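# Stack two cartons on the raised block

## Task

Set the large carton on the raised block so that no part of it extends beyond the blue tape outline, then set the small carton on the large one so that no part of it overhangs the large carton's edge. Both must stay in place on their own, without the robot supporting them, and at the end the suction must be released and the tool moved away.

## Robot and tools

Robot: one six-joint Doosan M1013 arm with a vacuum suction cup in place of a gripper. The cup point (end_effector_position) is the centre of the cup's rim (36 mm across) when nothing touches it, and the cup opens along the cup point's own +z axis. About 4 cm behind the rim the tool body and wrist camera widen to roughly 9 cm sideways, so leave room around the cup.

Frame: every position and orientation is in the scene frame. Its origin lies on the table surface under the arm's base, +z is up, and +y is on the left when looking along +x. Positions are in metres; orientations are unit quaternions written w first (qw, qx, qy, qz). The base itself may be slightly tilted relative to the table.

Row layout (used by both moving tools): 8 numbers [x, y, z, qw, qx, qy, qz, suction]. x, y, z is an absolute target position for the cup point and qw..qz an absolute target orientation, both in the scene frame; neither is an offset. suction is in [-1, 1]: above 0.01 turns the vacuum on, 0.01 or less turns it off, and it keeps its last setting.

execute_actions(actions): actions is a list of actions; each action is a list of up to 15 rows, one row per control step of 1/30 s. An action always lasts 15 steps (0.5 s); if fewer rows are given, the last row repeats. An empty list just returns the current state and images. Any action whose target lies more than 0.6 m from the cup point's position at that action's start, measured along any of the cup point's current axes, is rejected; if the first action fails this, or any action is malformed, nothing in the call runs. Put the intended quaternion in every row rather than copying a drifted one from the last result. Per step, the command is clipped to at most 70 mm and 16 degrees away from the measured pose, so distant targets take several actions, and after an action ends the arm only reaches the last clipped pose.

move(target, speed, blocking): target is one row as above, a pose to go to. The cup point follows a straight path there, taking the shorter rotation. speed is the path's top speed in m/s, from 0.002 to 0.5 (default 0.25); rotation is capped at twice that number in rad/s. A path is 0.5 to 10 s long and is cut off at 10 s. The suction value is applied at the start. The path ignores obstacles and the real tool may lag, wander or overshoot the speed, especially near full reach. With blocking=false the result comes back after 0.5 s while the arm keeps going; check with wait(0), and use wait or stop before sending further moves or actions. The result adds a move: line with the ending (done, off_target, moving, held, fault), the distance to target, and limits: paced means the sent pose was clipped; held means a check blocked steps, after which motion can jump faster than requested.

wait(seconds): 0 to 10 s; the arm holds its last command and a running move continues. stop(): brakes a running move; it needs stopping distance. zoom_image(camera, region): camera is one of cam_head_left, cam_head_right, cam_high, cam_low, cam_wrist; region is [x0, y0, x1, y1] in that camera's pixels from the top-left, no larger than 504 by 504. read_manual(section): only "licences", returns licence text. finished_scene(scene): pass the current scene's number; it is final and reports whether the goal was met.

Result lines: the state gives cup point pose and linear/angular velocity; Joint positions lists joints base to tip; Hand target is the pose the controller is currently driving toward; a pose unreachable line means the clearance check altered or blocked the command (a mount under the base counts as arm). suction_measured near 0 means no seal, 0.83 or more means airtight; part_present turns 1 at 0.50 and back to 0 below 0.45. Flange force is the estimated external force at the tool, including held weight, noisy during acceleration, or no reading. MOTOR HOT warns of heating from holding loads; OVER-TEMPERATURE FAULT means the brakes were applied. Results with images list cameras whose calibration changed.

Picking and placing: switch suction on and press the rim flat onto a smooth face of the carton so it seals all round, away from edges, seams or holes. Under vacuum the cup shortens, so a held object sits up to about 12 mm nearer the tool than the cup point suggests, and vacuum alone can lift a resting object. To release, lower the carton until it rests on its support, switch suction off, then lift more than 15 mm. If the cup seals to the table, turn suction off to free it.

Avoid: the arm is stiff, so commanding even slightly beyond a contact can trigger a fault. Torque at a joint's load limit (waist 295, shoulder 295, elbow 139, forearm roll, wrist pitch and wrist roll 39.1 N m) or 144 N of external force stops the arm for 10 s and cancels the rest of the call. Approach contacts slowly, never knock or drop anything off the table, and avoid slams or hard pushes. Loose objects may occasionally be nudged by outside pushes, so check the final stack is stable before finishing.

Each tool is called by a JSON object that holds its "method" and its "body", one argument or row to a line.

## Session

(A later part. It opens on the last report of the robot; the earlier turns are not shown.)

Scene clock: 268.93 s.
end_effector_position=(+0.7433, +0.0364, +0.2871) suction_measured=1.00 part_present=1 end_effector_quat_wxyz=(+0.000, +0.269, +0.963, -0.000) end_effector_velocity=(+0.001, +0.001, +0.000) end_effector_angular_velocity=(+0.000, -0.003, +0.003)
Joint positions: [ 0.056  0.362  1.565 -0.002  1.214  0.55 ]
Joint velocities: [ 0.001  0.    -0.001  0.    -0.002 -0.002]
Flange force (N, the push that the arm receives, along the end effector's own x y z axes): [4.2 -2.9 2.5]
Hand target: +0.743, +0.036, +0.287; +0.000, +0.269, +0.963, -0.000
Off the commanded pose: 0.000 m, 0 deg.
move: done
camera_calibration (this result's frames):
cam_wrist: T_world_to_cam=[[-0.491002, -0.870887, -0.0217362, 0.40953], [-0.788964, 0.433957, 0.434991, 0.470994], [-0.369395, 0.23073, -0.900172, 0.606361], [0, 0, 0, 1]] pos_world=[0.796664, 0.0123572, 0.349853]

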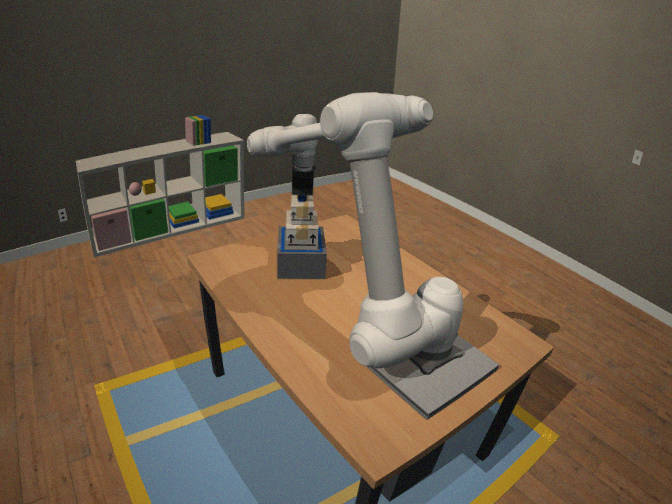

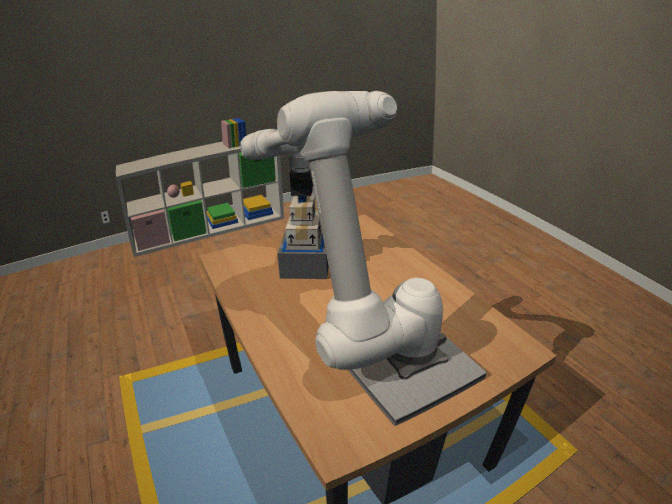

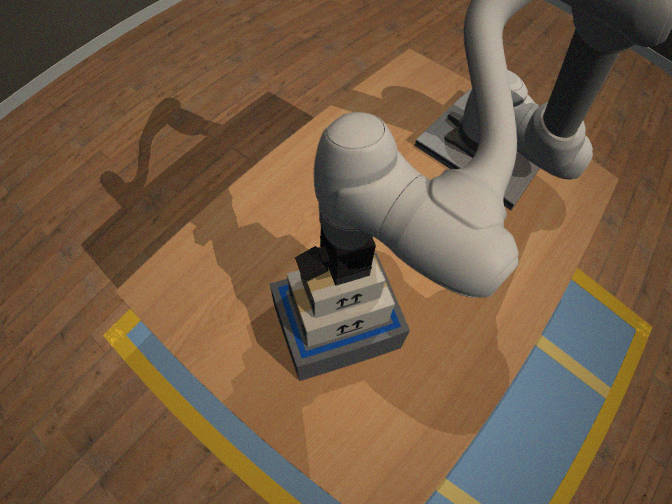

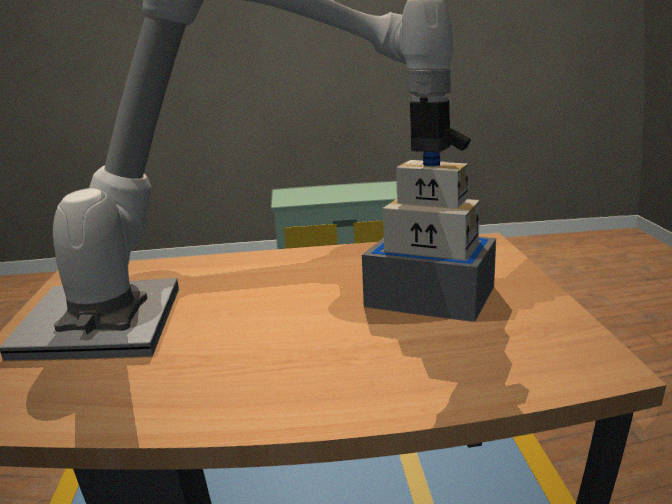

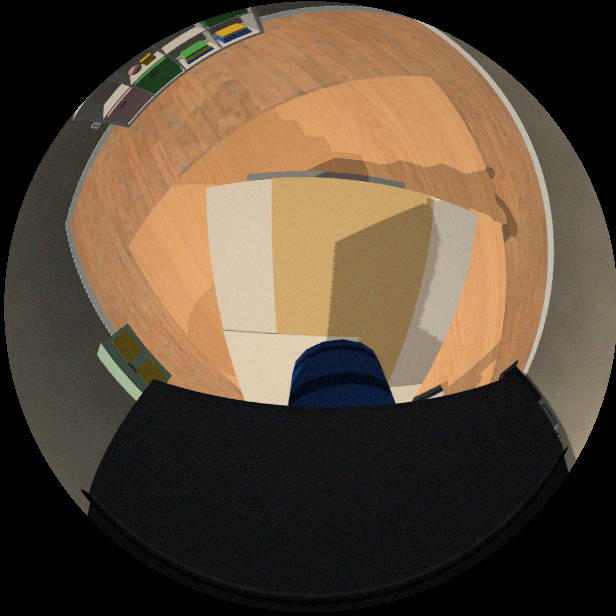

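{"method": "move", "body": {
  "target": [0.7433, 0.0362, 0.2822, 0, 0.26892, 0.96316, 0, 1],
  "speed": 0.015
}}

{"method": "zoom_image", "body": {
  "camera": "cam_low",
  "region": [380, 190, 440, 225]
}}

{"method": "zoom_image", "body": {
  "camera": "cam_low",
  "region": [430, 185, 490, 225]
}}

Scene clock: 285.20 s.
end_effector_position=(+0.7433, +0.0362, +0.2822) suction_measured=1.00 part_present=1 end_effector_quat_wxyz=(+0.000, +0.269, +0.963, +0.000) end_effector_velocity=(-0.000, +0.001, -0.001) end_effector_angular_velocity=(+0.001, +0.001, +0.000)
Joint positions: [ 0.056  0.365  1.571 -0.002  1.206  0.549]
Joint velocities: [ 0.     0.     0.     0.001  0.001 -0.   ]
Flange force (N, the push that the arm receives, along the end effector's own x y z axes): [6.5 -4.6 2.5]
Hand target: +0.743, +0.036, +0.282; +0.000, +0.269, +0.963, -0.000
Off the commanded pose: 0.000 m, 0 deg.
move: done
camera_calibration (this result's frames):
cam_wrist: T_world_to_cam=[[-0.491024, -0.870875, -0.0217404, 0.409253], [-0.788911, 0.433949, 0.435094, 0.473196], [-0.369478, 0.230793, -0.900123, 0.602021], [0, 0, 0, 1]] pos_world=[0.796697, 0.0121225, 0.344905]

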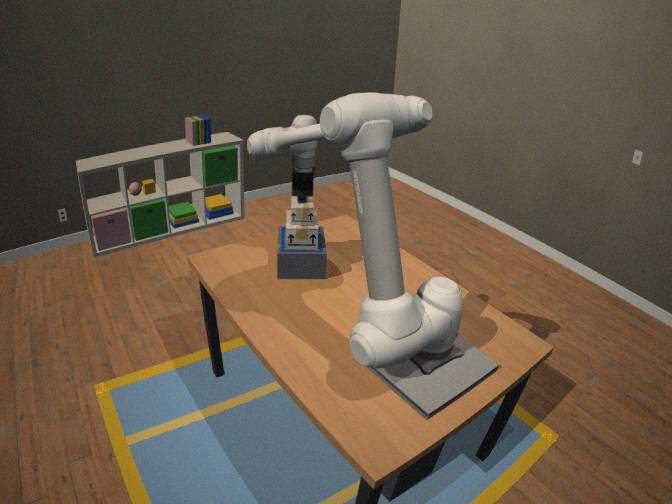

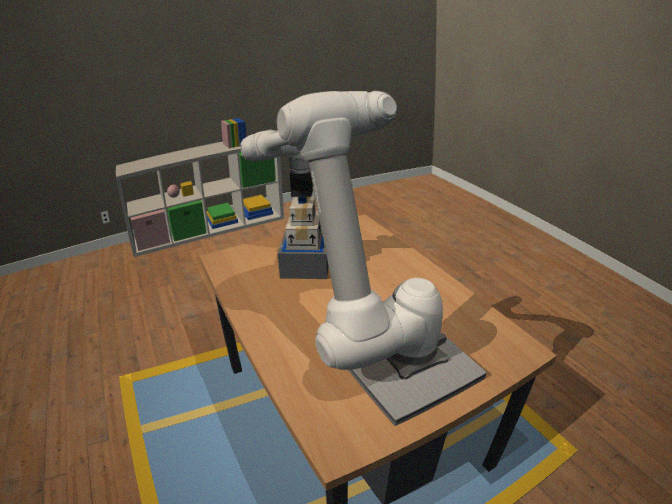

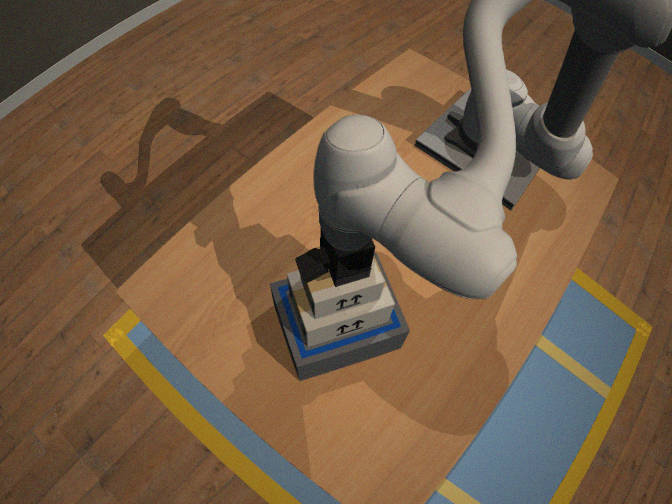

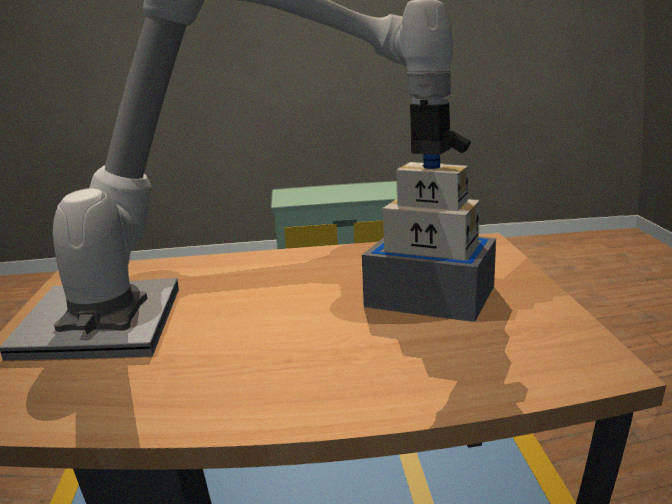

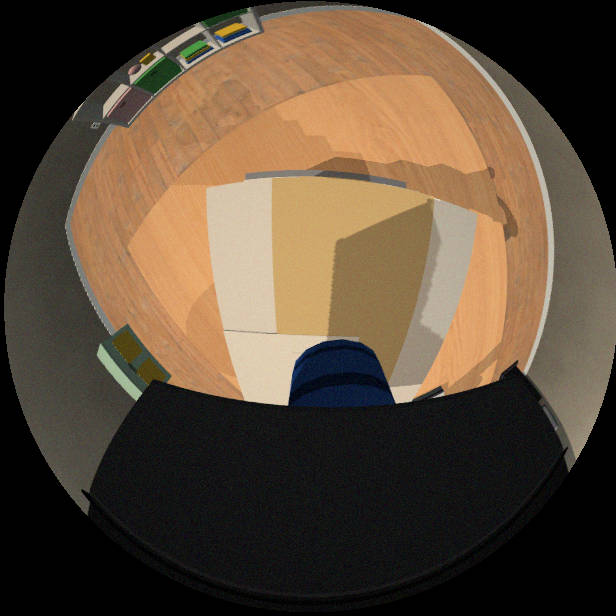

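Region (380, 190, 440, 225) of cam_low's 672x504 image, scaled by 8.400, with more detail than that image has; it fills the top 294 rows of this view, and the rest is white.

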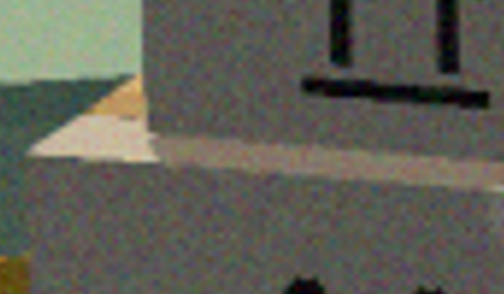

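Region (430, 185, 490, 225) of cam_low's 672x504 image, scaled by 8.400, with more detail than that image has.

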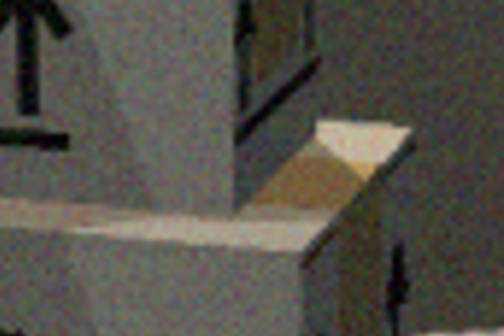

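{"method": "move", "body": {
  "target": [0.7433, 0.0362, 0.2806, 0, 0.26892, 0.96316, 0, 1],
  "speed": 0.005
}}

Scene clock: 289.10 s.
end_effector_position=(+0.7433, +0.0362, +0.2807) suction_measured=1.00 part_present=1 end_effector_quat_wxyz=(+0.000, +0.269, +0.963, +0.000) end_effector_velocity=(-0.001, +0.001, -0.001) end_effector_angular_velocity=(+0.001, +0.004, +0.001)
Joint positions: [ 0.056  0.366  1.572 -0.002  1.203  0.549]
Joint velocities: [ 0.001  0.     0.001  0.001  0.003 -0.   ]
Flange force (N, the push that the arm receives, along the end effector's own x y z axes): [9.0 -5.4 -4.9]
Hand target: +0.743, +0.036, +0.281; +0.000, +0.269, +0.963, -0.000
Off the commanded pose: 0.000 m, 0 deg.
move: done
camera_calibration (this result's frames):
cam_wrist: T_world_to_cam=[[-0.491022, -0.870875, -0.0217744, 0.409228], [-0.78894, 0.433948, 0.435044, 0.473909], [-0.36942, 0.230795, -0.900146, 0.600585], [0, 0, 0, 1]] pos_world=[0.796694, 0.0121226, 0.343353]

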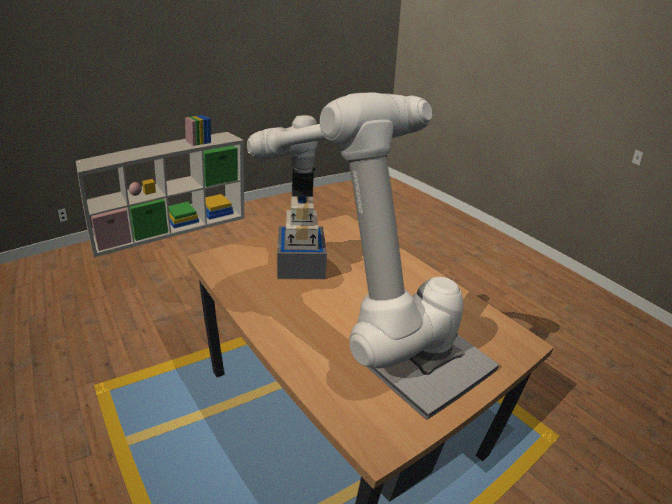

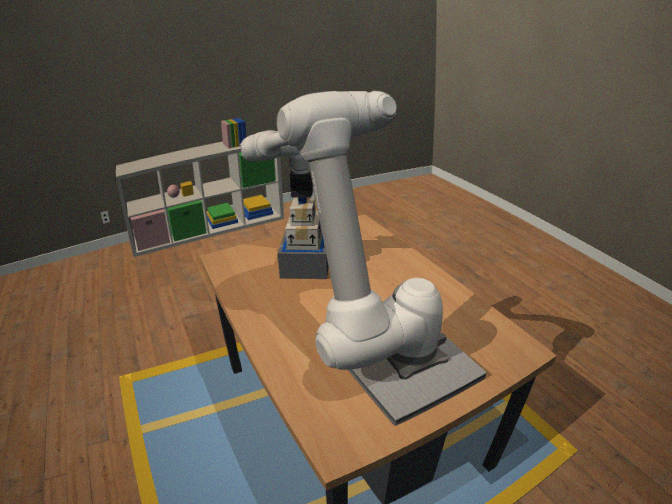

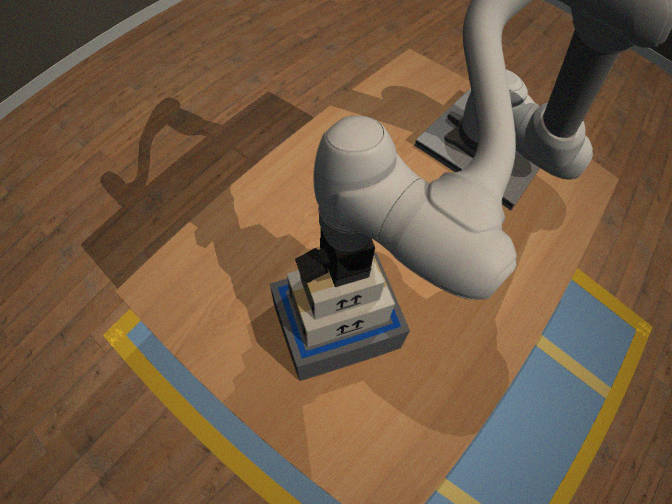

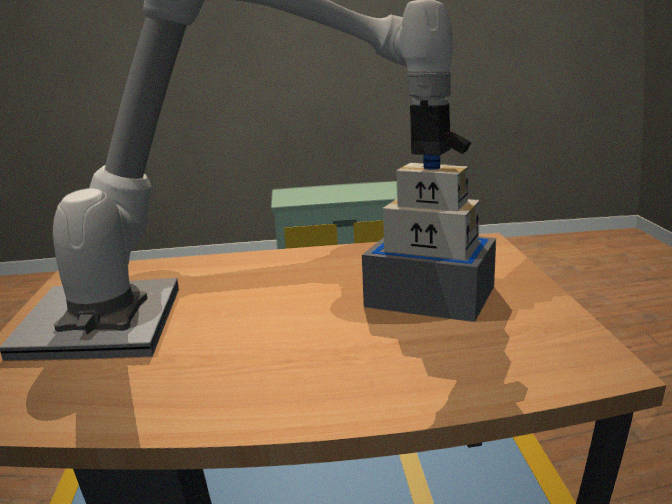

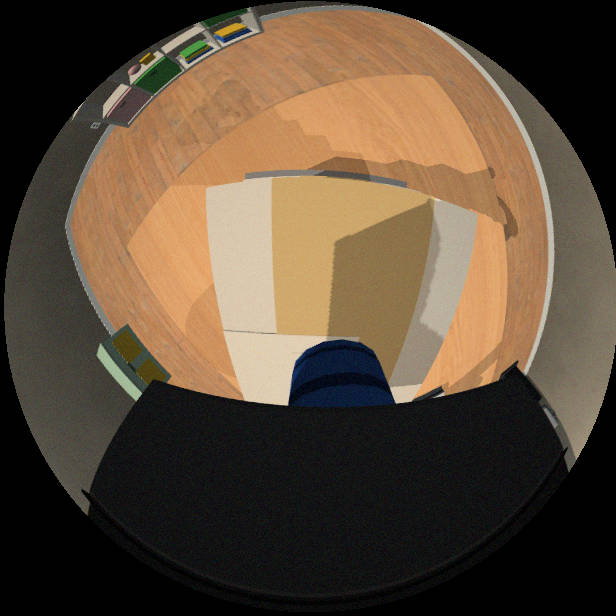

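The force reading shows light contact, so I'll release the small carton and lift clear.

{"method": "execute_actions", "body": {
  "actions": [
    [[0.7433, 0.0362, 0.2807, 0, 0.26892, 0.96316, 0, -1]]
  ]
}}

{"method": "move", "body": {
  "target": [0.7433, 0.0362, 0.335, 0, 0.26892, 0.96316, 0, -1],
  "speed": 0.1
}}

{"method": "move", "body": {
  "target": [0.62, 0.03, 0.42, 0, 0.26892, 0.96316, 0, -1],
  "speed": 0.3
}}

{"method": "zoom_image", "body": {
  "camera": "cam_high",
  "region": [255, 200, 425, 385]
}}

{"method": "zoom_image", "body": {
  "camera": "cam_low",
  "region": [355, 150, 505, 280]
}}

{"method": "zoom_image", "body": {
  "camera": "cam_head_left",
  "region": [262, 180, 342, 270]
}}

Scene clock: 296.47 s.
end_effector_position=(+0.7434, +0.0362, +0.2807) suction_measured=0.00 part_present=0 end_effector_quat_wxyz=(+0.000, +0.269, +0.963, +0.000) end_effector_velocity=(-0.001, +0.001, -0.002) end_effector_angular_velocity=(+0.002, +0.003, -0.001)
Joint positions: [ 0.056  0.366  1.572 -0.002  1.203  0.549]
Joint velocities: [0.    0.001 0.001 0.002 0.001 0.   ]
Flange force (N, the push that the arm receives, along the end effector's own x y z axes): [11.1 -7.3 -24.2]
Hand target: +0.743, +0.036, +0.281; +0.000, +0.269, +0.963, +0.000
Off the commanded pose: 0.000 m, 0 deg.
camera_calibration (this result's frames):
cam_wrist: T_world_to_cam=[[-0.491022, -0.870875, -0.0217923, 0.409257], [-0.788955, 0.433948, 0.435016, 0.473966], [-0.369387, 0.230795, -0.900159, 0.600585], [0, 0, 0, 1]] pos_world=[0.796741, 0.0121222, 0.343358]

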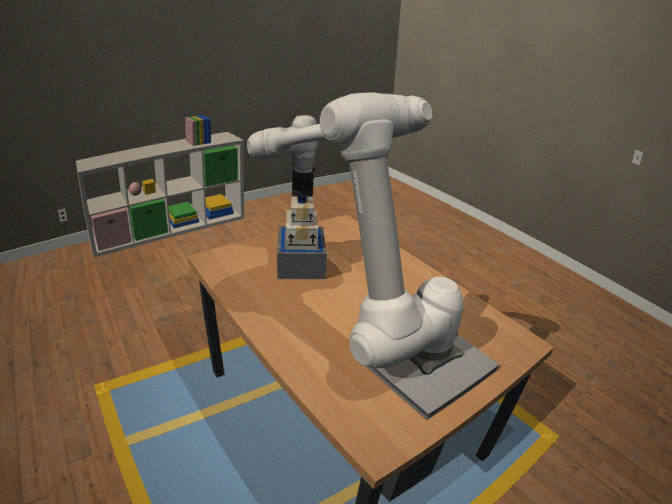

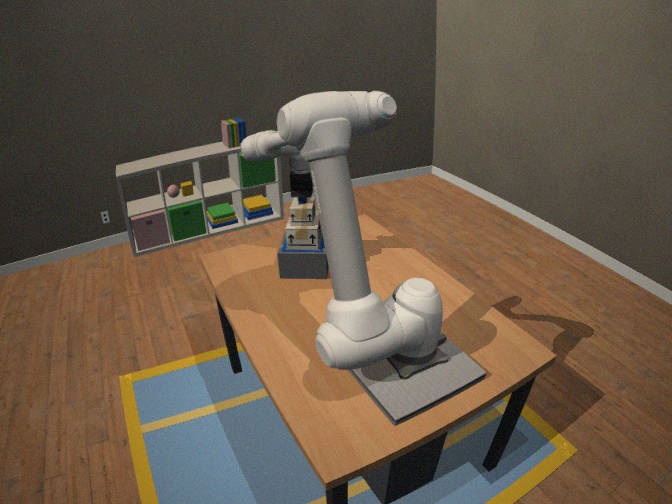

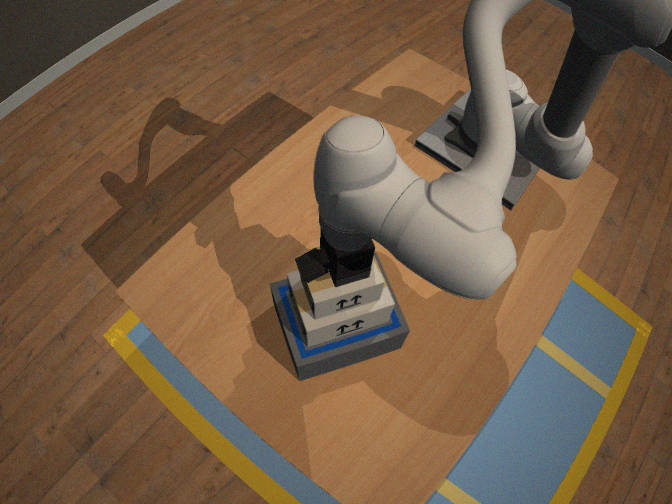

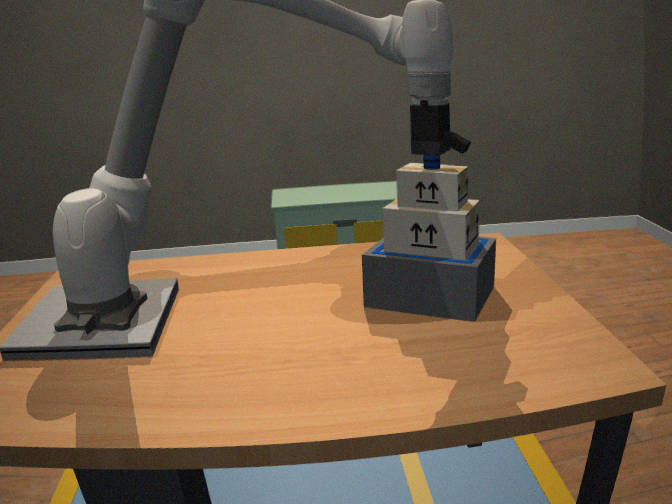

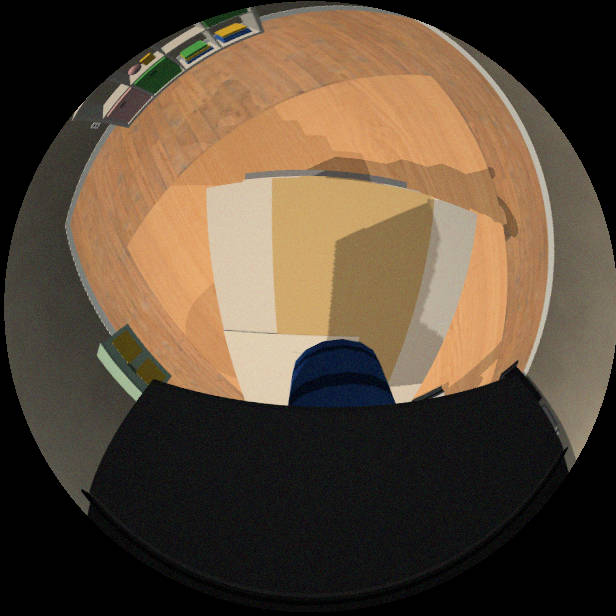

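Scene clock: 297.30 s.
end_effector_position=(+0.7433, +0.0361, +0.3349) suction_measured=0.00 part_present=0 end_effector_quat_wxyz=(-0.000, +0.269, +0.963, +0.000) end_effector_velocity=(-0.000, -0.001, +0.000) end_effector_angular_velocity=(-0.001, +0.000, -0.000)
Joint positions: [ 0.056  0.338  1.509 -0.002  1.295  0.549]
Joint velocities: [-0.    -0.    -0.001 -0.001  0.001  0.   ]
Flange force (N, the push that the arm receives, along the end effector's own x y z axes): [7.3 -5.7 -0.4]
Hand target: +0.743, +0.036, +0.335; -0.000, +0.269, +0.963, +0.000
Off the commanded pose: 0.000 m, 0 deg.
move: done
camera_calibration (this result's frames):
cam_wrist: T_world_to_cam=[[-0.491157, -0.870799, -0.0217532, 0.410412], [-0.788825, 0.434051, 0.435149, 0.450219], [-0.369485, 0.230886, -0.900096, 0.649508], [0, 0, 0, 1]] pos_world=[0.796705, 0.0120061, 0.397634]

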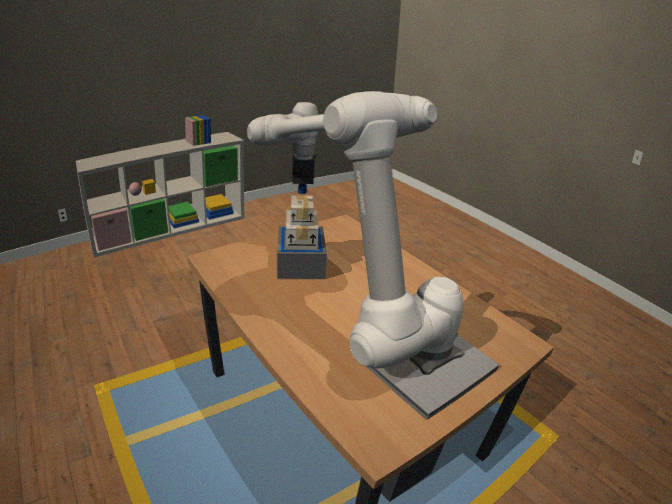

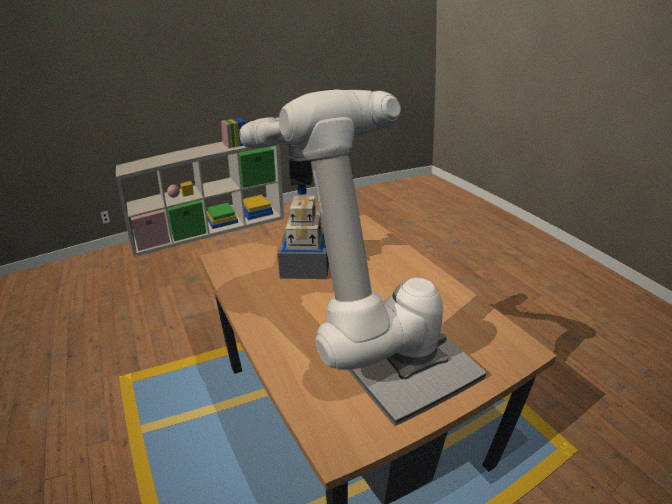

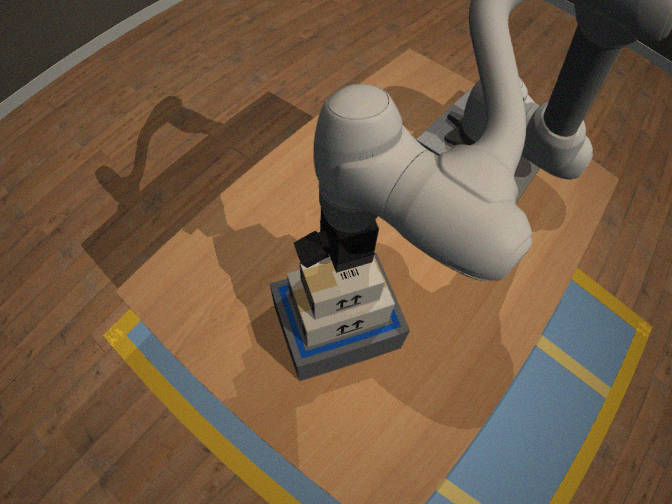

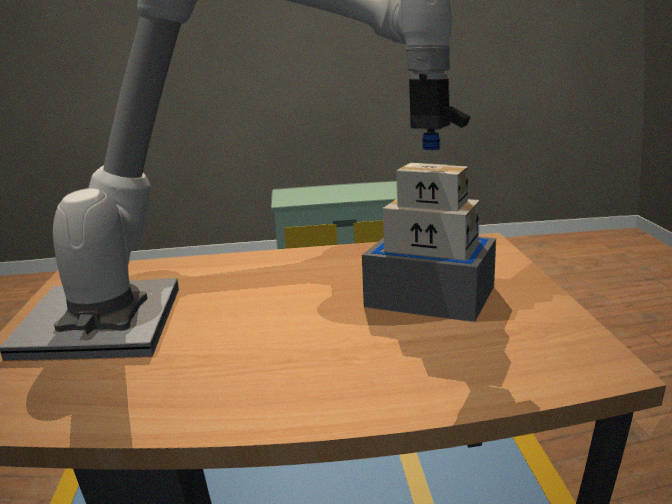

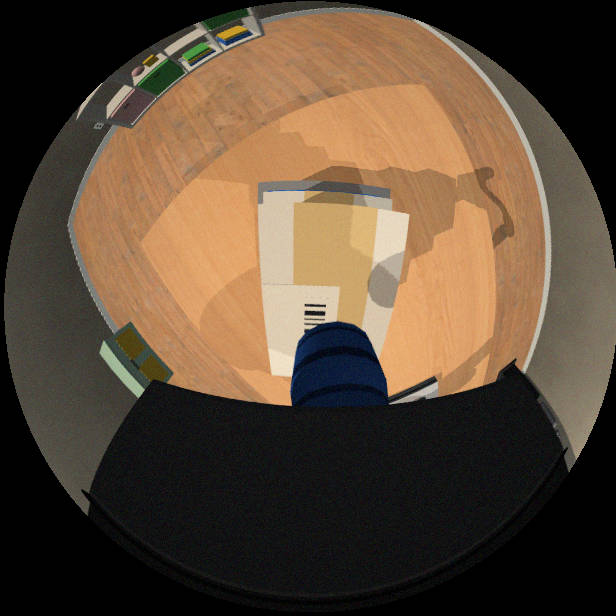

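Scene clock: 298.20 s.
end_effector_position=(+0.6200, +0.0300, +0.4198) suction_measured=0.00 part_present=0 end_effector_quat_wxyz=(-0.000, +0.269, +0.963, -0.000) end_effector_velocity=(-0.001, +0.000, +0.001) end_effector_angular_velocity=(+0.001, -0.001, +0.000)
Joint positions: [ 0.047  0.113  1.636 -0.002  1.394  0.54 ]
Joint velocities: [ 0.    -0.002  0.001  0.001  0.001 -0.   ]
Flange force (N, the push that the arm receives, along the end effector's own x y z axes): [4.9 -4.6 1.2]
Hand target: +0.620, +0.030, +0.420; +0.000, +0.269, +0.963, +0.000
Off the commanded pose: 0.000 m, 0 deg.
move: done
camera_calibration (this result's frames):
cam_wrist: T_world_to_cam=[[-0.491019, -0.870879, -0.0216683, 0.346287], [-0.788858, 0.433946, 0.435194, 0.318697], [-0.369599, 0.230782, -0.900076, 0.681776], [0, 0, 0, 1]] pos_world=[0.673423, 0.00593507, 0.482458]

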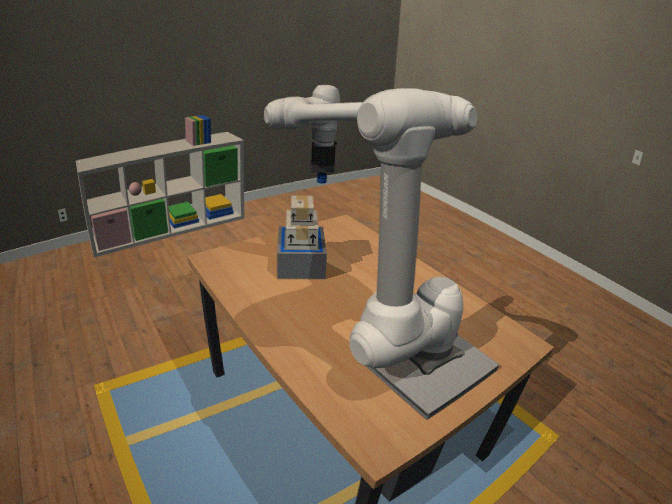

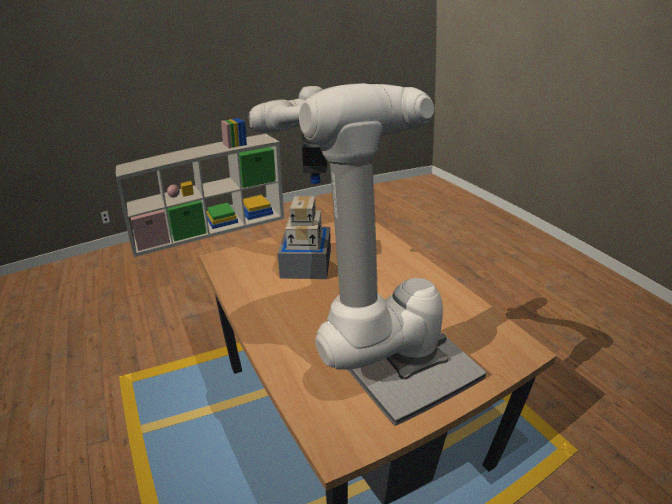

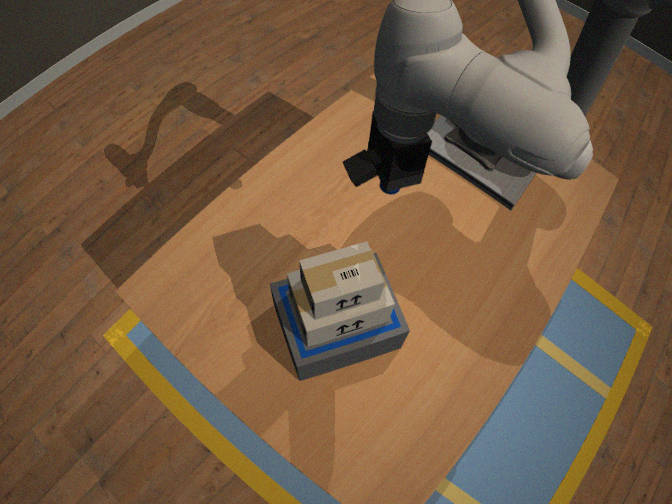

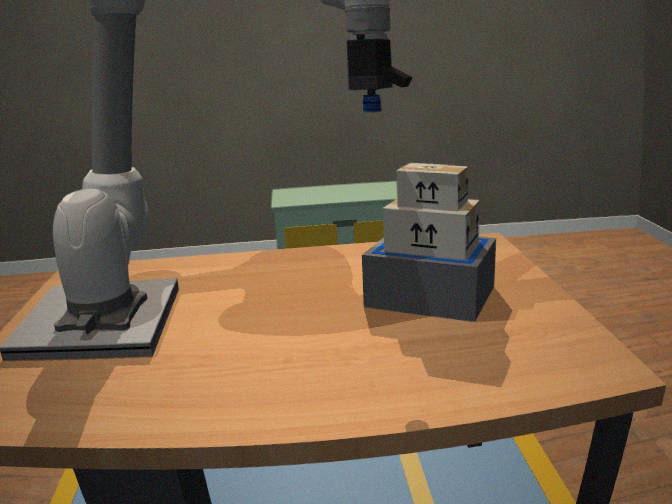

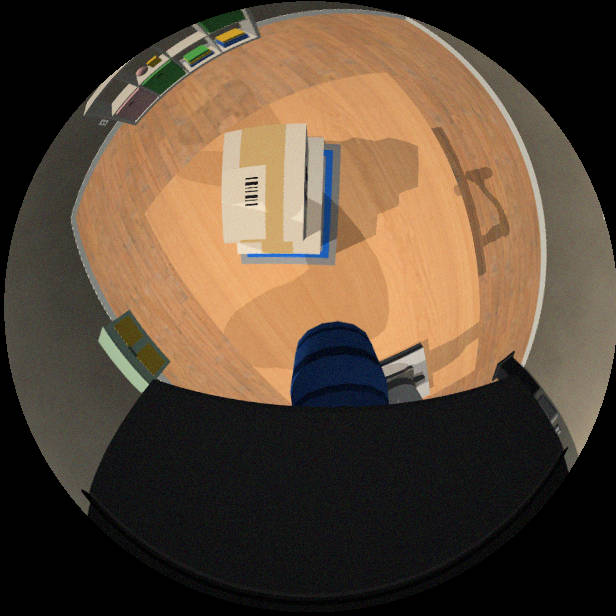

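Region (255, 200, 425, 385) of cam_high's 672x504 image, scaled by 2.724, with more detail than that image has; it fills the left 463 columns of this view, and the rest is white.

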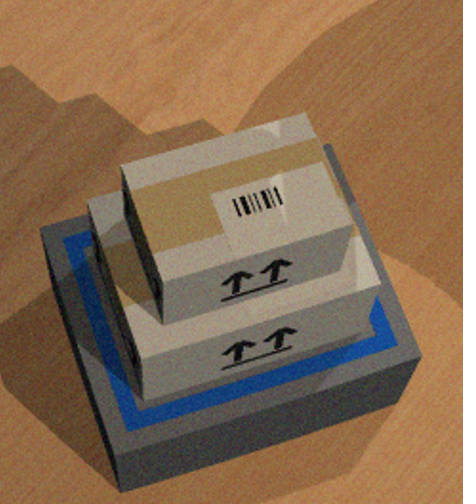

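Region (355, 150, 505, 280) of cam_low's 672x504 image, scaled by 3.360, with more detail than that image has; it fills the top 437 rows of this view, and the rest is white.

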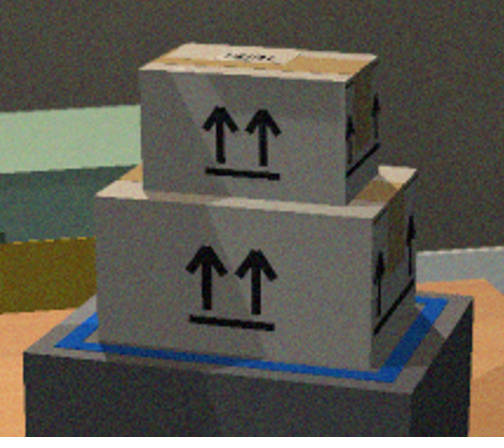

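Region (262, 180, 342, 270) of cam_head_left's 672x504 image, scaled by 5.600, with more detail than that image has.

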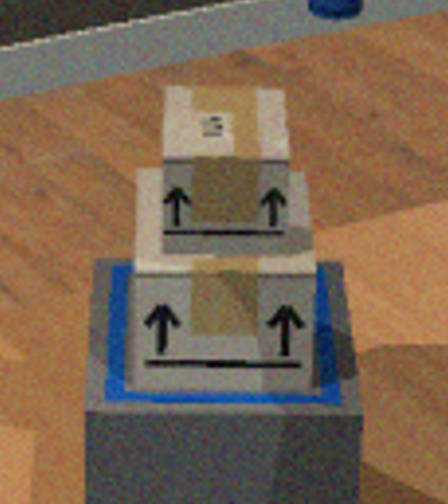

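The stack is centred and the arm is clear, so I'm ending scene 2.

{"method": "finished_scene", "body": {
  "scene": 2
}}

The scene is finished: the task was done.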